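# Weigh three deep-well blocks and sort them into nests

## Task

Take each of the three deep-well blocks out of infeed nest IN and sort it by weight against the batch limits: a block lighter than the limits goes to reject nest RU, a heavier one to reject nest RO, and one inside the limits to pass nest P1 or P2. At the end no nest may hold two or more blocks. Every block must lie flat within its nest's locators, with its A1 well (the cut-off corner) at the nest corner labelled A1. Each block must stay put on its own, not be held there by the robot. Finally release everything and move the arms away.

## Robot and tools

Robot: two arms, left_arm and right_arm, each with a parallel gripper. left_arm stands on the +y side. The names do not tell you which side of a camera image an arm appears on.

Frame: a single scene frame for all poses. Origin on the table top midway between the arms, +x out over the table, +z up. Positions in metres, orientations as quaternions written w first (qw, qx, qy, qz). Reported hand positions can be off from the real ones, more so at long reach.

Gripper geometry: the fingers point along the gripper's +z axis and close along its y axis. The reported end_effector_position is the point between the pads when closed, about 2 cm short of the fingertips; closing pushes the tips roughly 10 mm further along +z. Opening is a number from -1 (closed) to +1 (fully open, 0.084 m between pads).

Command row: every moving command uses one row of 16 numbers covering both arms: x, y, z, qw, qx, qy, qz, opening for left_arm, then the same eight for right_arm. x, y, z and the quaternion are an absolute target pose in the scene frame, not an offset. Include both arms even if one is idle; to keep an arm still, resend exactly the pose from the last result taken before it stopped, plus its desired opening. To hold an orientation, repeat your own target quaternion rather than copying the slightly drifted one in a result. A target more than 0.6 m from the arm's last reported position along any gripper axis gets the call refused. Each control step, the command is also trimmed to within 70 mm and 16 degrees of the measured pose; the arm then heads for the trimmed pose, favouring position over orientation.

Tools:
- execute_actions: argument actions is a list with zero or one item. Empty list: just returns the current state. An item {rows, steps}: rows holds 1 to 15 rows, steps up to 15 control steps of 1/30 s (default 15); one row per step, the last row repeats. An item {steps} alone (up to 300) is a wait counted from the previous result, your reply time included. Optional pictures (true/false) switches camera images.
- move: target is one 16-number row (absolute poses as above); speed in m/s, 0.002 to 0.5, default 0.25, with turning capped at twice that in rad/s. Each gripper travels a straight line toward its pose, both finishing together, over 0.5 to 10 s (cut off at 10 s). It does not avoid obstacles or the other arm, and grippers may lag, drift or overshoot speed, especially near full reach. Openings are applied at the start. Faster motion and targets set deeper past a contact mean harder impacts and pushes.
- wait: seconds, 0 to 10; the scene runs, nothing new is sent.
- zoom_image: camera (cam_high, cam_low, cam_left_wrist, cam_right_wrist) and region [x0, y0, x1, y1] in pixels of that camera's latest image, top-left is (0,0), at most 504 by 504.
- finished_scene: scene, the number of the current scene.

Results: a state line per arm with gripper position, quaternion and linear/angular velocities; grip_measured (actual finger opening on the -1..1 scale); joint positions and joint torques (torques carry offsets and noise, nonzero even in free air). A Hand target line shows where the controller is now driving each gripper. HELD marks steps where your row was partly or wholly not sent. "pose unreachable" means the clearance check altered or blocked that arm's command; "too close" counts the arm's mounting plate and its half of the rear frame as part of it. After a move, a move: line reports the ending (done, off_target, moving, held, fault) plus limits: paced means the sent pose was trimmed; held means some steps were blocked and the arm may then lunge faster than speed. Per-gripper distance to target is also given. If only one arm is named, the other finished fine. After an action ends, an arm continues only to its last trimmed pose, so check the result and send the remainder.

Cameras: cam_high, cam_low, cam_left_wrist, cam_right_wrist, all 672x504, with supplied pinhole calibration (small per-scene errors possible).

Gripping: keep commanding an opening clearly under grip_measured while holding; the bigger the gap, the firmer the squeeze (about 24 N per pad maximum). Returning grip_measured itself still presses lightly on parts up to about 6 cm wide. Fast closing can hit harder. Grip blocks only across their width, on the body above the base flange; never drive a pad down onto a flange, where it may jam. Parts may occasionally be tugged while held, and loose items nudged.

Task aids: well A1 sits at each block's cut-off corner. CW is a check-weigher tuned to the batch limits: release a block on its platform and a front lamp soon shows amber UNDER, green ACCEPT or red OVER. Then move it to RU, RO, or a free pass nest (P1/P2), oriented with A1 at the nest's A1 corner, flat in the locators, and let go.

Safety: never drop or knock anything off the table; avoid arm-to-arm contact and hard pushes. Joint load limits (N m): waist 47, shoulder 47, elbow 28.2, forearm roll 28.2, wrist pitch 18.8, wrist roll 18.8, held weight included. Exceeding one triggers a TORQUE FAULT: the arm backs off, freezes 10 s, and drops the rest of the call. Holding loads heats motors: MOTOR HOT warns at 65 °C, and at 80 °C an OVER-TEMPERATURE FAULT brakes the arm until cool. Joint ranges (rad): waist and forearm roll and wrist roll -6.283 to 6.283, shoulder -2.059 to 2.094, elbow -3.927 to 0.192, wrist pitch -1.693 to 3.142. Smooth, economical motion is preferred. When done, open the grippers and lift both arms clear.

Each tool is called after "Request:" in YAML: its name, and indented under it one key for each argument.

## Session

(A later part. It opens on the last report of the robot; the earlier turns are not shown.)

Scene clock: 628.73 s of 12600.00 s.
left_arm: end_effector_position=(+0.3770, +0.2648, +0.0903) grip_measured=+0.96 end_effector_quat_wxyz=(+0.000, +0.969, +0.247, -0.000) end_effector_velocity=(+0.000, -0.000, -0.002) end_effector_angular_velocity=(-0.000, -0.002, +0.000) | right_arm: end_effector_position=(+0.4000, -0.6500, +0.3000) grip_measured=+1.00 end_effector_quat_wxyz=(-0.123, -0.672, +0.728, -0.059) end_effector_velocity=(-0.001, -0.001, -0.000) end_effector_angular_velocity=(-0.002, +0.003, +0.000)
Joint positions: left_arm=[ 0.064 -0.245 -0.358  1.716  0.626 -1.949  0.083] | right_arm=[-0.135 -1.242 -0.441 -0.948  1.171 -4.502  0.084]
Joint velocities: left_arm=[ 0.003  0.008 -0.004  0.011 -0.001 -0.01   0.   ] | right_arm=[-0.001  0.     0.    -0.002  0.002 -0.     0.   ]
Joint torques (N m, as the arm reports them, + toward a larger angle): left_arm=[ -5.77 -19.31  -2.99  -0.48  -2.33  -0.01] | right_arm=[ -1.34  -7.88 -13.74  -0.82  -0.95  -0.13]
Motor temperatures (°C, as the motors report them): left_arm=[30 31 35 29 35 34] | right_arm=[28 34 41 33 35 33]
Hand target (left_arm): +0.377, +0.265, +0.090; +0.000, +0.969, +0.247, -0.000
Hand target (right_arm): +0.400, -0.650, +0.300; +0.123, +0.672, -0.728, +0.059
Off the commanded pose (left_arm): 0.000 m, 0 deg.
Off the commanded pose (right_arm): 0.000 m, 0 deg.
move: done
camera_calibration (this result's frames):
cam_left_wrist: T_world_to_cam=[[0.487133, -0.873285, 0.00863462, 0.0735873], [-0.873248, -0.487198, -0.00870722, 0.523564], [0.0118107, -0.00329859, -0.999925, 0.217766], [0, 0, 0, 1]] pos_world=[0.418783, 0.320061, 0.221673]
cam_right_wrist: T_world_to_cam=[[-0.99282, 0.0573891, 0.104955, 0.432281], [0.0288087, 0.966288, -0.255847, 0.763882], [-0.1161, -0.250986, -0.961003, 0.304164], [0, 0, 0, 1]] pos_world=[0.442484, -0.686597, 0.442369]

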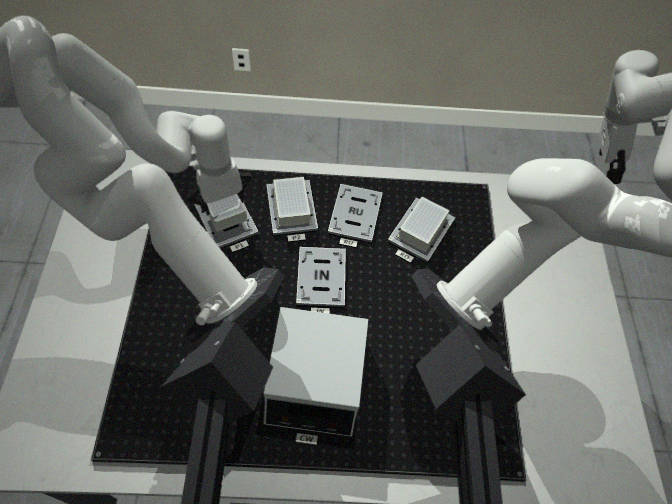

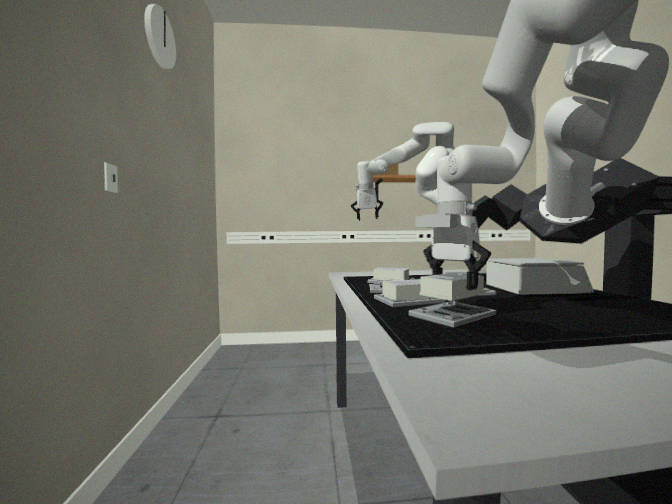

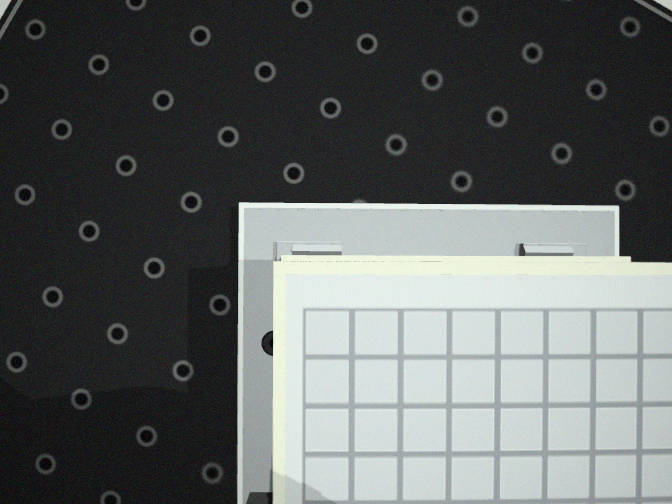

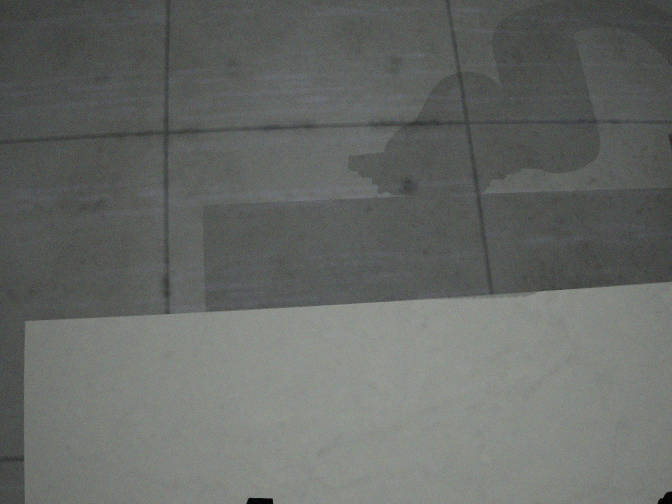

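Request:
move:
  target: [0.3761,0.2639,0.063,0,0.9699,0.2435,0,-0.5,0.4,-0.65,0.3,0.123,0.672,-0.728,0.059,1]
  speed: 0.015

Request:
zoom_image:
  camera: "cam_left_wrist"
  region: [200,170,400,320]

Request:
zoom_image:
  camera: "cam_left_wrist"
  region: [472,170,672,320]

Scene clock: 645.80 s of 12600.00 s.
left_arm: end_effector_position=(+0.3761, +0.2638, +0.0632) grip_measured=+0.96 end_effector_quat_wxyz=(+0.000, +0.970, +0.244, -0.000) end_effector_velocity=(+0.001, -0.001, -0.001) end_effector_angular_velocity=(-0.002, -0.003, -0.001) | right_arm: end_effector_position=(+0.4000, -0.6500, +0.3000) grip_measured=+1.00 end_effector_quat_wxyz=(-0.123, -0.672, +0.728, -0.059) end_effector_velocity=(-0.000, -0.001, +0.000) end_effector_angular_velocity=(-0.002, -0.000, -0.002)
Joint positions: left_arm=[ 0.116 -0.128 -0.421  1.843  0.61  -2.044  0.083] | right_arm=[-0.135 -1.242 -0.441 -0.948  1.171 -4.502  0.084]
Joint velocities: left_arm=[ 0.001  0.007 -0.004  0.009 -0.002 -0.007 -0.   ] | right_arm=[-0.001 -0.     0.    -0.002 -0.     0.002  0.   ]
Joint torques (N m, as the arm reports them, + toward a larger angle): left_arm=[ -7.06 -21.31  -1.57  -0.48  -2.32   0.11] | right_arm=[ -1.07  -7.55 -13.62  -0.93  -0.92  -0.01]
Motor temperatures (°C, as the motors report them): left_arm=[29 31 34 29 35 34] | right_arm=[28 34 41 33 35 33]
Hand target (left_arm): +0.376, +0.264, +0.063; +0.000, +0.970, +0.244, -0.000
Hand target (right_arm): +0.400, -0.650, +0.300; +0.123, +0.672, -0.728, +0.059
Off the commanded pose (left_arm): 0.000 m, 0 deg.
Off the commanded pose (right_arm): 0.000 m, 0 deg.
After step 90, 11.97 s passed at rest.
move: done
camera_calibration (this result's frames):
cam_left_wrist: T_world_to_cam=[[0.480844, -0.876766, 0.00835722, 0.0766889], [-0.876726, -0.480907, -0.00893168, 0.521709], [0.01185, -0.00303225, -0.999925, 0.190616], [0, 0, 0, 1]] pos_world=[0.418262, 0.31871, 0.194621]
cam_right_wrist: T_world_to_cam=[[-0.99282, 0.057389, 0.104955, 0.432281], [0.0288087, 0.966288, -0.255846, 0.763882], [-0.1161, -0.250986, -0.961003, 0.304164], [0, 0, 0, 1]] pos_world=[0.442484, -0.686597, 0.442369]

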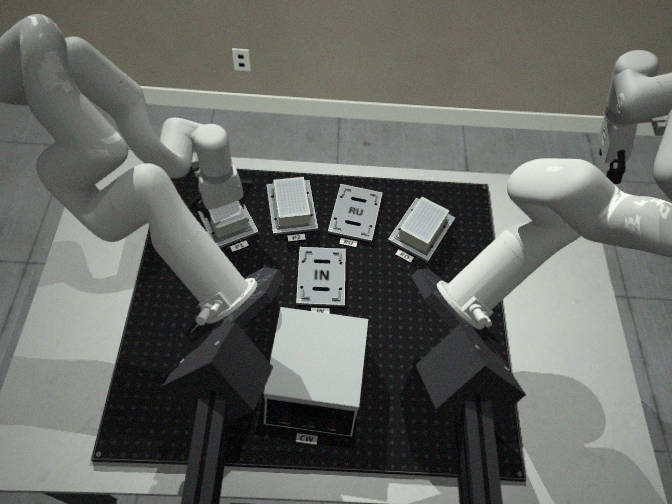

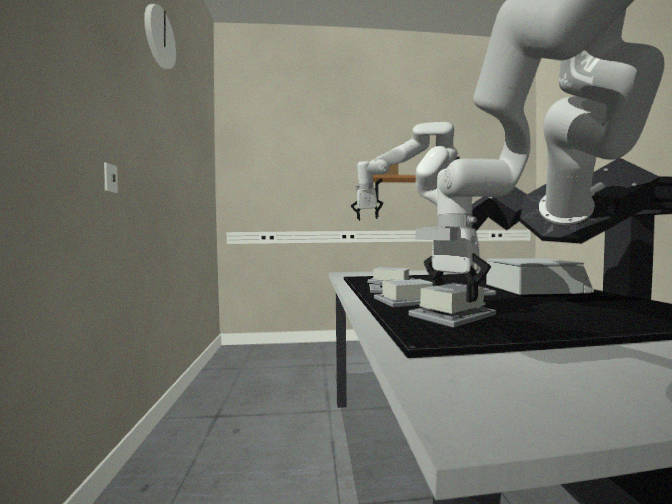

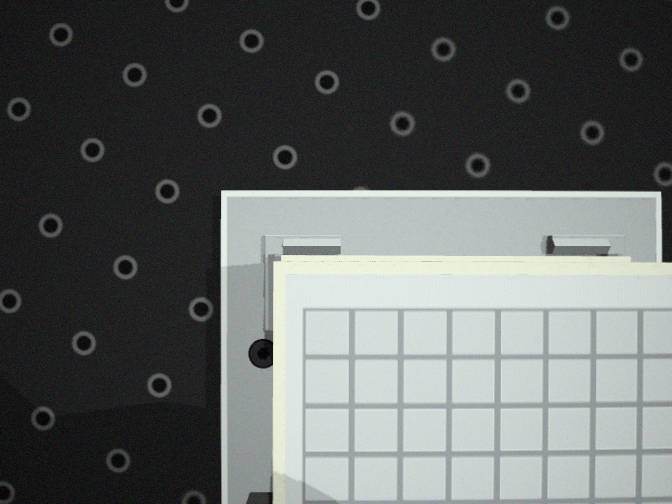

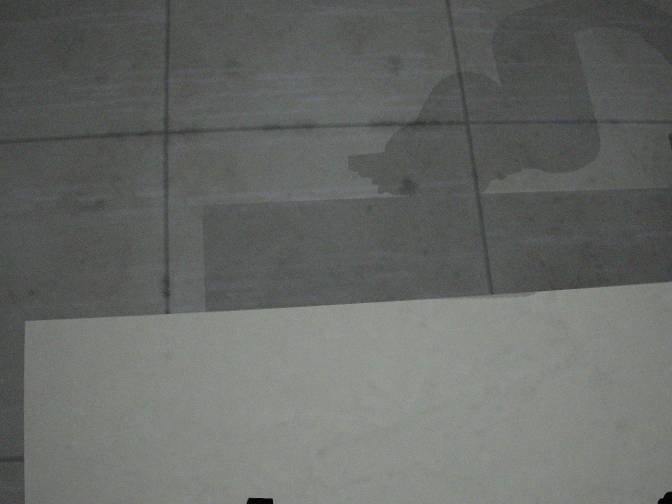

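Region (200, 170, 400, 320) of cam_left_wrist's 672x504 image, scaled by 2.520, with more detail than that image has; it fills the top 378 rows of this view, and the rest is white.

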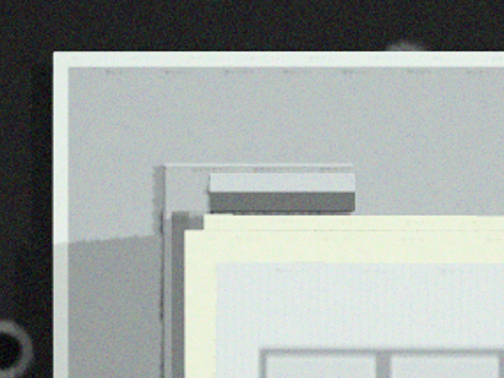

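Region (472, 170, 672, 320) of cam_left_wrist's 672x504 image, scaled by 2.520, with more detail than that image has; it fills the top 378 rows of this view, and the rest is white.

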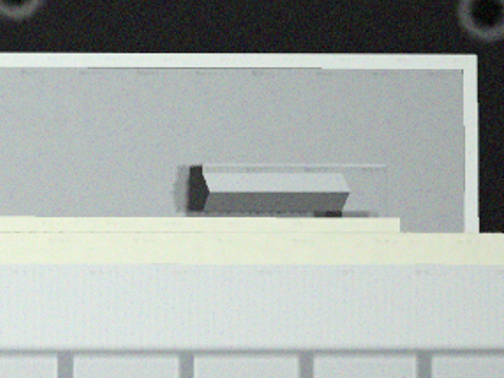

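Request:
move:
  target: [0.3762,0.2637,0.0522,0,0.9699,0.2435,0,-0.5,0.4,-0.65,0.3,0.123,0.672,-0.728,0.059,1]
  speed: 0.005

Request:
move:
  target: [0.3762,0.2637,0.0522,0,0.9699,0.2435,0,1,0.4,-0.65,0.3,0.123,0.672,-0.728,0.059,1]
  speed: 0.005

Request:
move:
  target: [0.3762,0.2637,0.11,0,0.9699,0.2435,0,1,0.4,-0.65,0.3,0.123,0.672,-0.728,0.059,1]
  speed: 0.03

Request:
move:
  target: [0.33,0.16,0.2,0,0.9699,0.2435,0,1,0.4,-0.65,0.3,0.123,0.672,-0.728,0.059,1]
  speed: 0.1

Scene clock: 664.00 s of 12600.00 s.
left_arm: end_effector_position=(+0.3762, +0.2637, +0.0523) grip_measured=+0.96 end_effector_quat_wxyz=(+0.000, +0.970, +0.244, +0.000) end_effector_velocity=(-0.000, -0.001, -0.001) end_effector_angular_velocity=(-0.002, -0.000, -0.001) | right_arm: end_effector_position=(+0.4000, -0.6500, +0.3000) grip_measured=+1.00 end_effector_quat_wxyz=(-0.123, -0.672, +0.728, -0.059) end_effector_velocity=(-0.000, +0.000, -0.000) end_effector_angular_velocity=(+0.001, +0.001, +0.000)
Joint positions: left_arm=[ 0.134 -0.083 -0.448  1.888  0.606 -2.079  0.083] | right_arm=[-0.135 -1.242 -0.441 -0.948  1.171 -4.502  0.084]
Joint velocities: left_arm=[ 0.002  0.005 -0.003  0.005 -0.002 -0.004 -0.   ] | right_arm=[ 0.    -0.     0.     0.001  0.001 -0.001 -0.   ]
Joint torques (N m, as the arm reports them, + toward a larger angle): left_arm=[ -7.03 -21.48  -0.6   -0.3   -2.2    0.16] | right_arm=[ -0.67  -7.94 -13.91  -0.81  -1.07  -0.26]
Motor temperatures (°C, as the motors report them): left_arm=[29 31 34 29 35 34] | right_arm=[28 34 41 33 35 33]
Hand target (left_arm): +0.376, +0.264, +0.052; +0.000, +0.970, +0.244, -0.000
Hand target (right_arm): +0.400, -0.650, +0.300; +0.123, +0.672, -0.728, +0.059
Off the commanded pose (left_arm): 0.000 m, 0 deg.
Off the commanded pose (right_arm): 0.000 m, 0 deg.
After step 90, 12.80 s passed at rest.
move: done
camera_calibration (this result's frames):
cam_left_wrist: T_world_to_cam=[[0.480827, -0.876777, 0.0082173, 0.076621], [-0.876735, -0.480888, -0.00907762, 0.521649], [0.0119107, -0.00283963, -0.999925, 0.179666], [0, 0, 0, 1]] pos_world=[0.418366, 0.318545, 0.183758]
cam_right_wrist: T_world_to_cam=[[-0.99282, 0.0573887, 0.104955, 0.43228], [0.0288083, 0.966288, -0.255847, 0.763882], [-0.1161, -0.250986, -0.961003, 0.304164], [0, 0, 0, 1]] pos_world=[0.442484, -0.686597, 0.442369]

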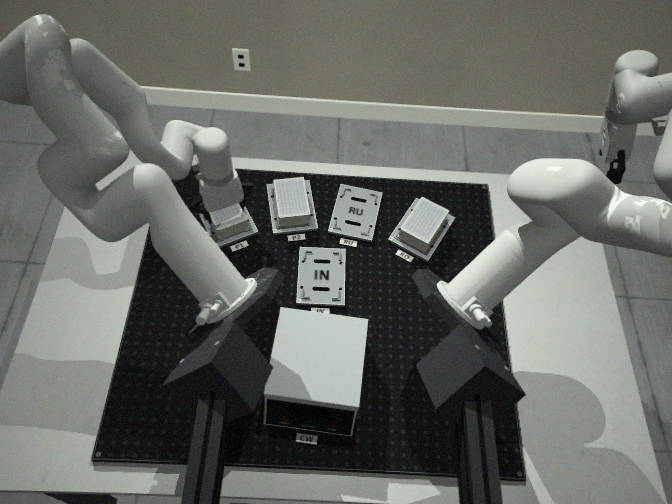

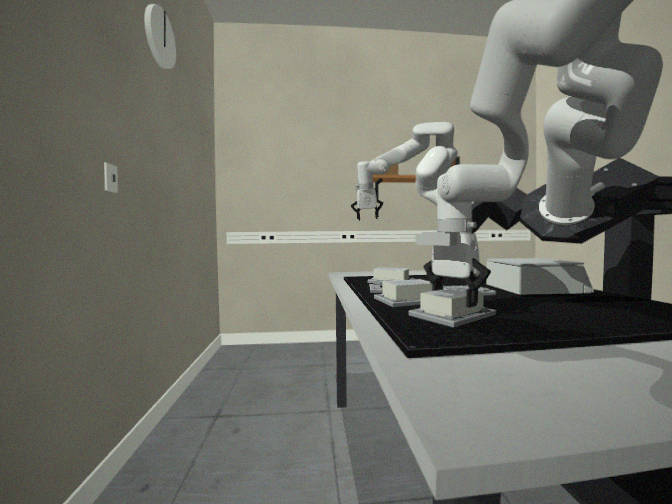

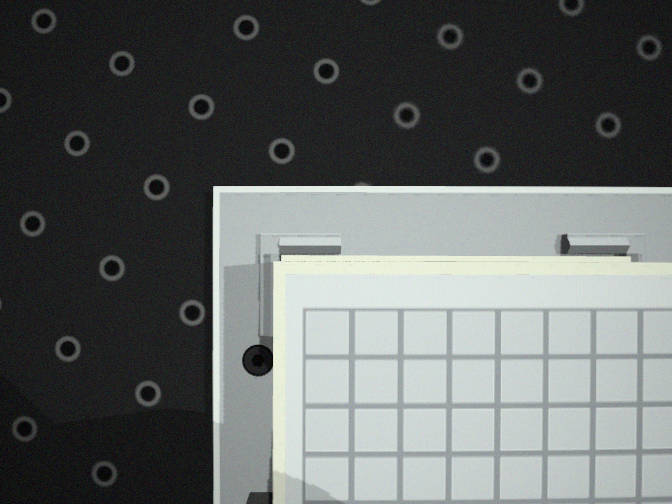

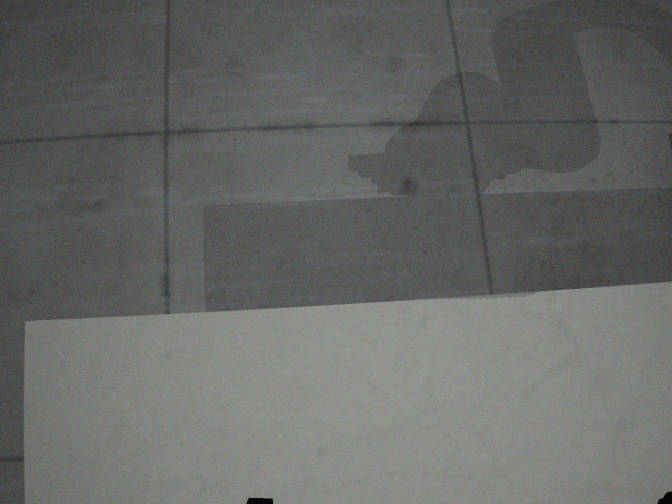

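Scene clock: 664.70 s of 12600.00 s.
left_arm: end_effector_position=(+0.3762, +0.2637, +0.0522) grip_measured=+1.00 end_effector_quat_wxyz=(+0.000, +0.970, +0.243, -0.000) end_effector_velocity=(-0.001, +0.001, -0.001) end_effector_angular_velocity=(+0.002, +0.002, +0.001) | right_arm: end_effector_position=(+0.4000, -0.6500, +0.3000) grip_measured=+1.00 end_effector_quat_wxyz=(-0.123, -0.672, +0.728, -0.059) end_effector_velocity=(-0.001, -0.000, -0.000) end_effector_angular_velocity=(-0.001, +0.002, -0.001)
Joint positions: left_arm=[ 0.135 -0.082 -0.448  1.889  0.606 -2.08   0.084] | right_arm=[-0.135 -1.242 -0.441 -0.948  1.171 -4.502  0.084]
Joint velocities: left_arm=[0.003 0.    0.    0.    0.001 0.    0.   ] | right_arm=[-0.002 -0.     0.    -0.     0.001 -0.    -0.   ]
Joint torques (N m, as the arm reports them, + toward a larger angle): left_arm=[ -6.84 -21.26  -0.84  -0.31  -2.24   0.1 ] | right_arm=[ -0.42  -8.84 -13.58  -1.21  -1.13  -0.08]
Motor temperatures (°C, as the motors report them): left_arm=[29 31 34 29 35 34] | right_arm=[28 34 41 33 35 33]
Hand target (left_arm): +0.376, +0.264, +0.052; +0.000, +0.970, +0.244, -0.000
Hand target (right_arm): +0.400, -0.650, +0.300; +0.123, +0.672, -0.728, +0.059
Off the commanded pose (left_arm): 0.000 m, 0 deg.
Off the commanded pose (right_arm): 0.000 m, 0 deg.
move: done
camera_calibration (this result's frames):
cam_left_wrist: T_world_to_cam=[[0.480772, -0.876807, 0.00820934, 0.0766668], [-0.876765, -0.480834, -0.00905771, 0.521605], [0.0118892, -0.00284296, -0.999925, 0.179574], [0, 0, 0, 1]] pos_world=[0.418331, 0.318538, 0.183656]
cam_right_wrist: T_world_to_cam=[[-0.99282, 0.0573886, 0.104955, 0.432281], [0.0288083, 0.966288, -0.255847, 0.763882], [-0.1161, -0.250986, -0.961003, 0.304164], [0, 0, 0, 1]] pos_world=[0.442484, -0.686597, 0.442369]

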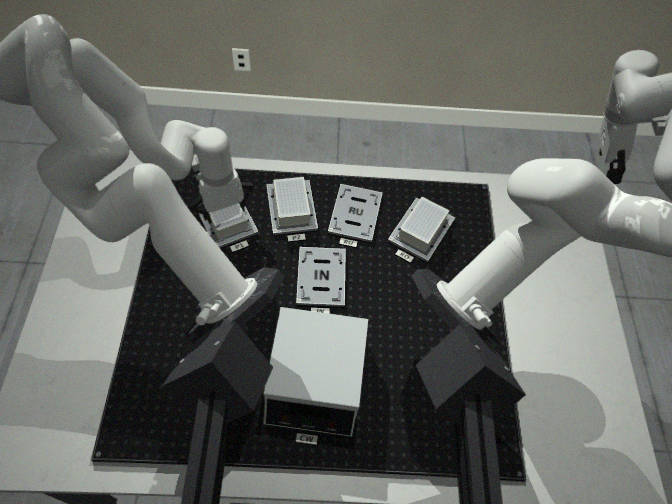

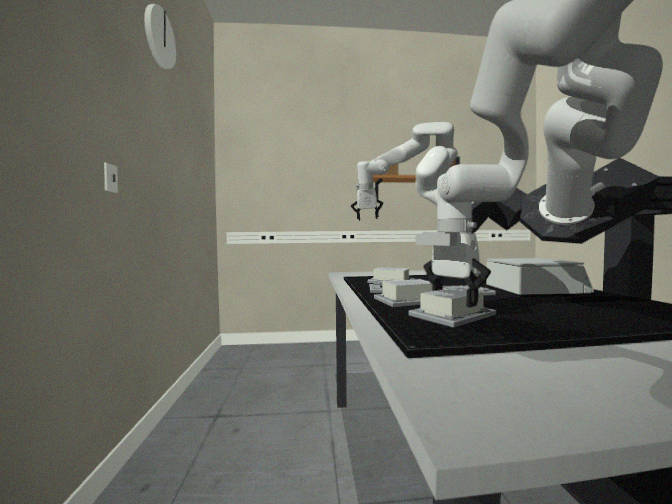

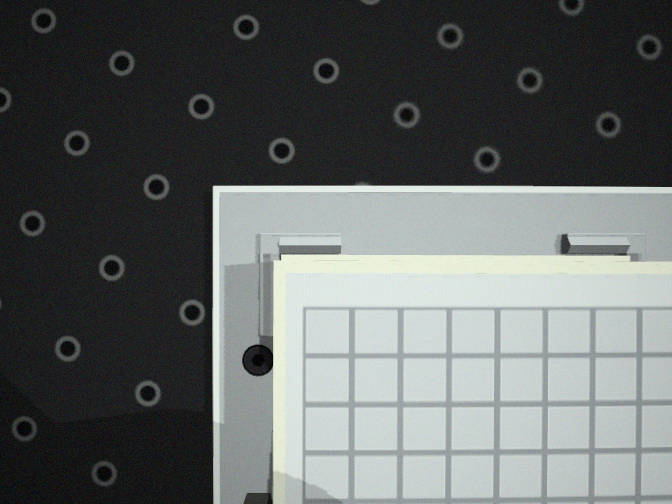

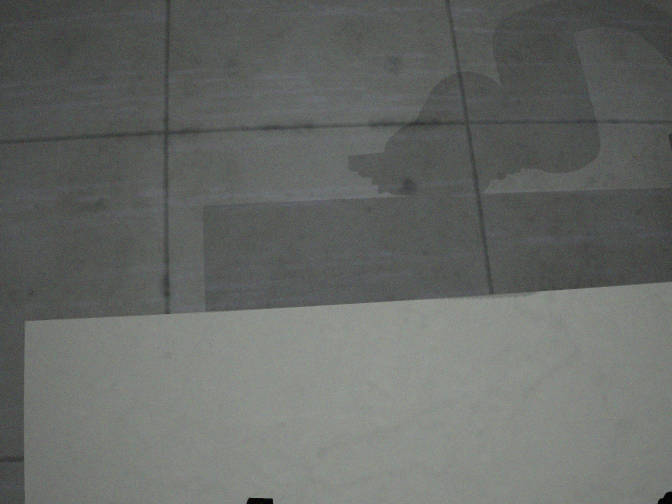

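Scene clock: 667.00 s of 12600.00 s.
left_arm: end_effector_position=(+0.3761, +0.2639, +0.1097) grip_measured=+1.00 end_effector_quat_wxyz=(-0.000, +0.970, +0.243, +0.000) end_effector_velocity=(-0.000, +0.000, +0.002) end_effector_angular_velocity=(+0.002, +0.002, -0.000) | right_arm: end_effector_position=(+0.4000, -0.6500, +0.3000) grip_measured=+1.00 end_effector_quat_wxyz=(-0.123, -0.672, +0.728, -0.059) end_effector_velocity=(+0.000, -0.000, +0.000) end_effector_angular_velocity=(-0.001, -0.001, -0.000)
Joint positions: left_arm=[ 0.013 -0.328 -0.314  1.619  0.653 -1.872  0.084] | right_arm=[-0.135 -1.242 -0.441 -0.948  1.171 -4.502  0.084]
Joint velocities: left_arm=[-0.005 -0.008  0.004 -0.013  0.005  0.01  -0.   ] | right_arm=[-0.001 -0.     0.    -0.    -0.002 -0.     0.   ]
Joint torques (N m, as the arm reports them, + toward a larger angle): left_arm=[ -5.55 -17.82  -3.95  -0.35  -2.17   0.15] | right_arm=[ -0.43  -8.49 -14.08  -1.48  -0.87   0.03]
Motor temperatures (°C, as the motors report them): left_arm=[29 31 34 29 35 34] | right_arm=[28 34 41 33 35 33]
Hand target (left_arm): +0.376, +0.264, +0.110; -0.000, +0.970, +0.243, +0.000
Hand target (right_arm): +0.400, -0.650, +0.300; +0.123, +0.672, -0.728, +0.059
Off the commanded pose (left_arm): 0.000 m, 0 deg.
Off the commanded pose (right_arm): 0.000 m, 0 deg.
move: done
camera_calibration (this result's frames):
cam_left_wrist: T_world_to_cam=[[0.480739, -0.87683, 0.00776992, 0.0764563], [-0.876783, -0.480796, -0.00932067, 0.52218], [0.0119084, -0.00233173, -0.999926, 0.236954], [0, 0, 0, 1]] pos_world=[0.418261, 0.318653, 0.241209]
cam_right_wrist: T_world_to_cam=[[-0.99282, 0.0573887, 0.104955, 0.432281], [0.0288084, 0.966288, -0.255846, 0.763882], [-0.1161, -0.250986, -0.961003, 0.304164], [0, 0, 0, 1]] pos_world=[0.442484, -0.686597, 0.442369]

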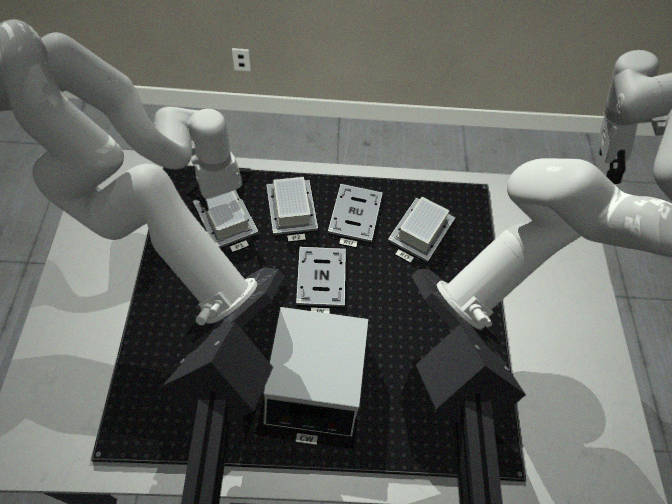

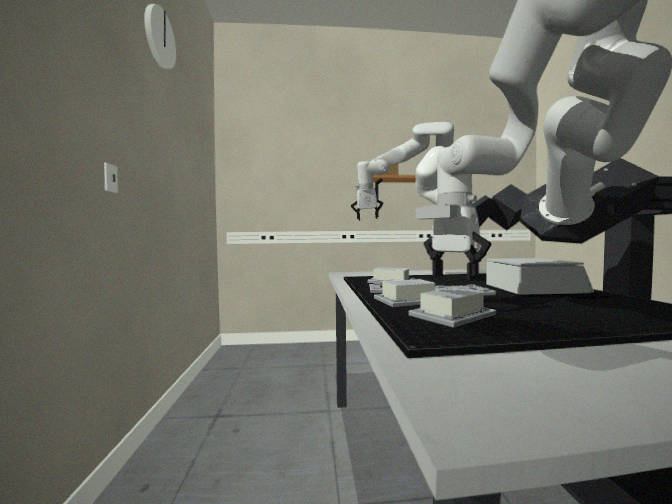

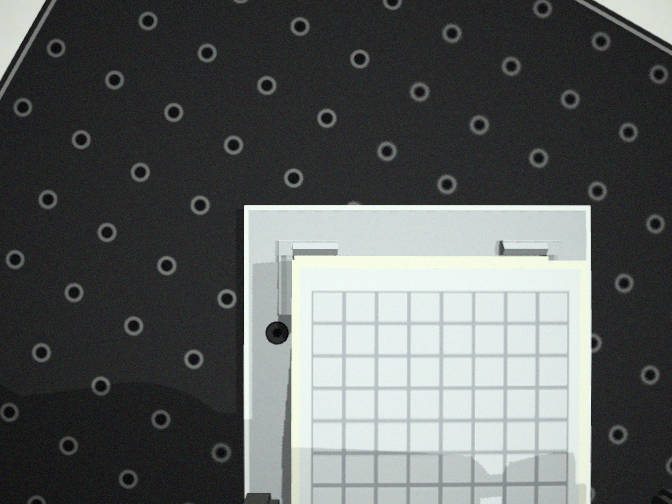

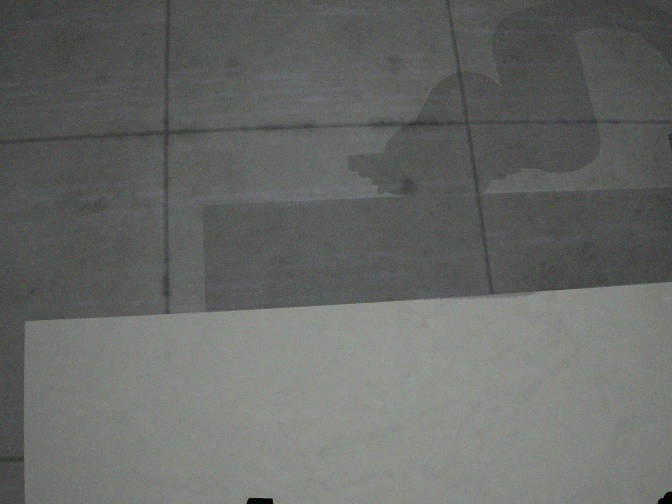

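Scene clock: 668.93 s of 12600.00 s.
left_arm: end_effector_position=(+0.3300, +0.1608, +0.1998) grip_measured=+1.00 end_effector_quat_wxyz=(-0.000, +0.970, +0.244, +0.001) end_effector_velocity=(-0.000, -0.001, +0.001) end_effector_angular_velocity=(+0.003, +0.001, +0.002) | right_arm: end_effector_position=(+0.4000, -0.6500, +0.3000) grip_measured=+1.00 end_effector_quat_wxyz=(-0.123, -0.672, +0.728, -0.059) end_effector_velocity=(+0.001, +0.001, +0.000) end_effector_angular_velocity=(+0.002, -0.002, -0.001)
Joint positions: left_arm=[-0.622 -0.295 -0.255  1.221  0.99  -2.064  0.084] | right_arm=[-0.135 -1.242 -0.441 -0.948  1.171 -4.502  0.084]
Joint velocities: left_arm=[-0.01   0.004 -0.003 -0.009  0.008 -0.004  0.   ] | right_arm=[ 0.001  0.     0.     0.001 -0.001  0.001  0.   ]
Joint torques (N m, as the arm reports them, + toward a larger angle): left_arm=[ -7.39 -10.93  -9.3   -0.34  -2.16  -0.03] | right_arm=[ -0.35  -7.57 -13.47  -0.67  -0.94  -0.03]
Motor temperatures (°C, as the motors report them): left_arm=[29 31 34 29 35 34] | right_arm=[28 34 41 33 35 33]
Hand target (left_arm): +0.330, +0.161, +0.200; -0.000, +0.970, +0.244, +0.001
Hand target (right_arm): +0.400, -0.650, +0.300; +0.123, +0.672, -0.728, +0.059
Off the commanded pose (left_arm): 0.001 m, 0 deg.
Off the commanded pose (right_arm): 0.000 m, 0 deg.
move: done
camera_calibration (this result's frames):
cam_left_wrist: T_world_to_cam=[[0.481093, -0.876632, 0.00808844, 0.00730735], [-0.876571, -0.481157, -0.0105258, 0.433256], [0.0131191, -0.00202617, -0.999912, 0.326838], [0, 0, 0, 1]] pos_world=[0.371976, 0.215532, 0.33131]
cam_right_wrist: T_world_to_cam=[[-0.99282, 0.0573887, 0.104955, 0.432281], [0.0288084, 0.966288, -0.255846, 0.763882], [-0.1161, -0.250986, -0.961003, 0.304164], [0, 0, 0, 1]] pos_world=[0.442484, -0.686597, 0.442369]

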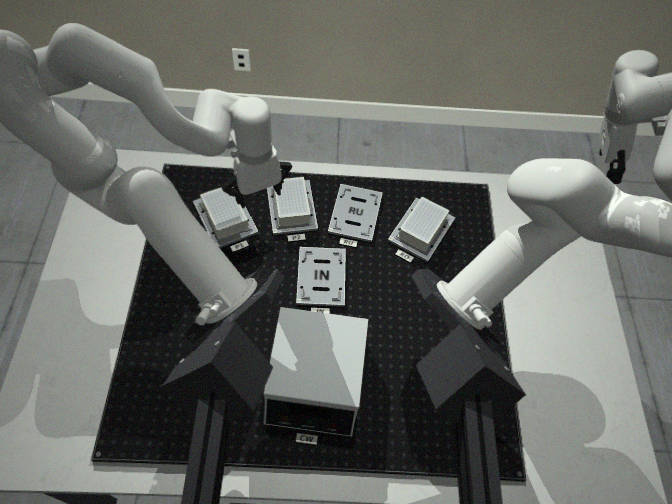

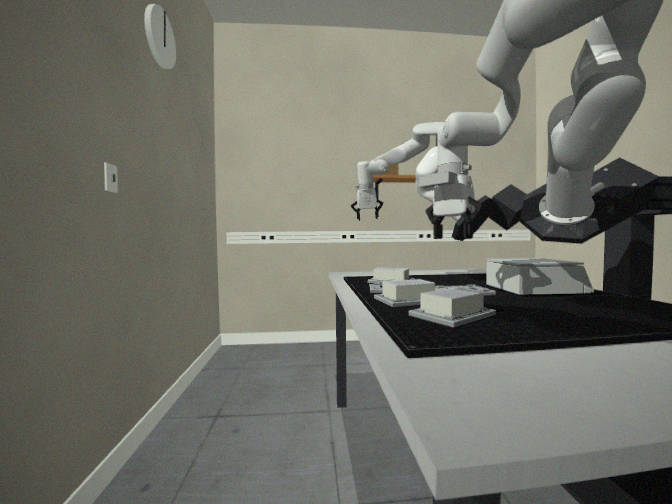

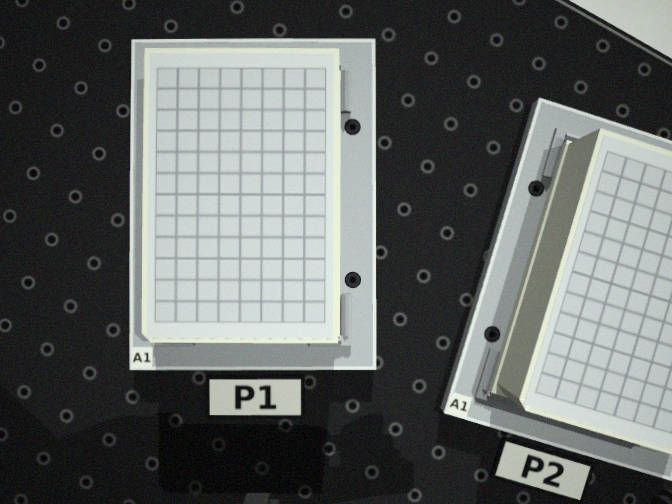

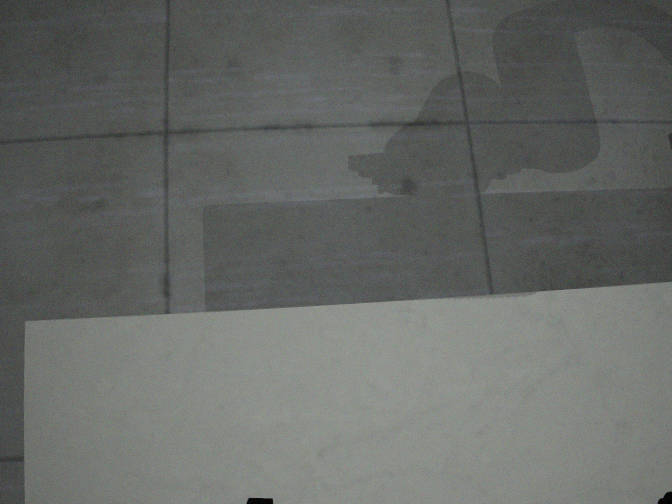

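Request:
finished_scene:
  scene: 2

The scene is finished: the task was done.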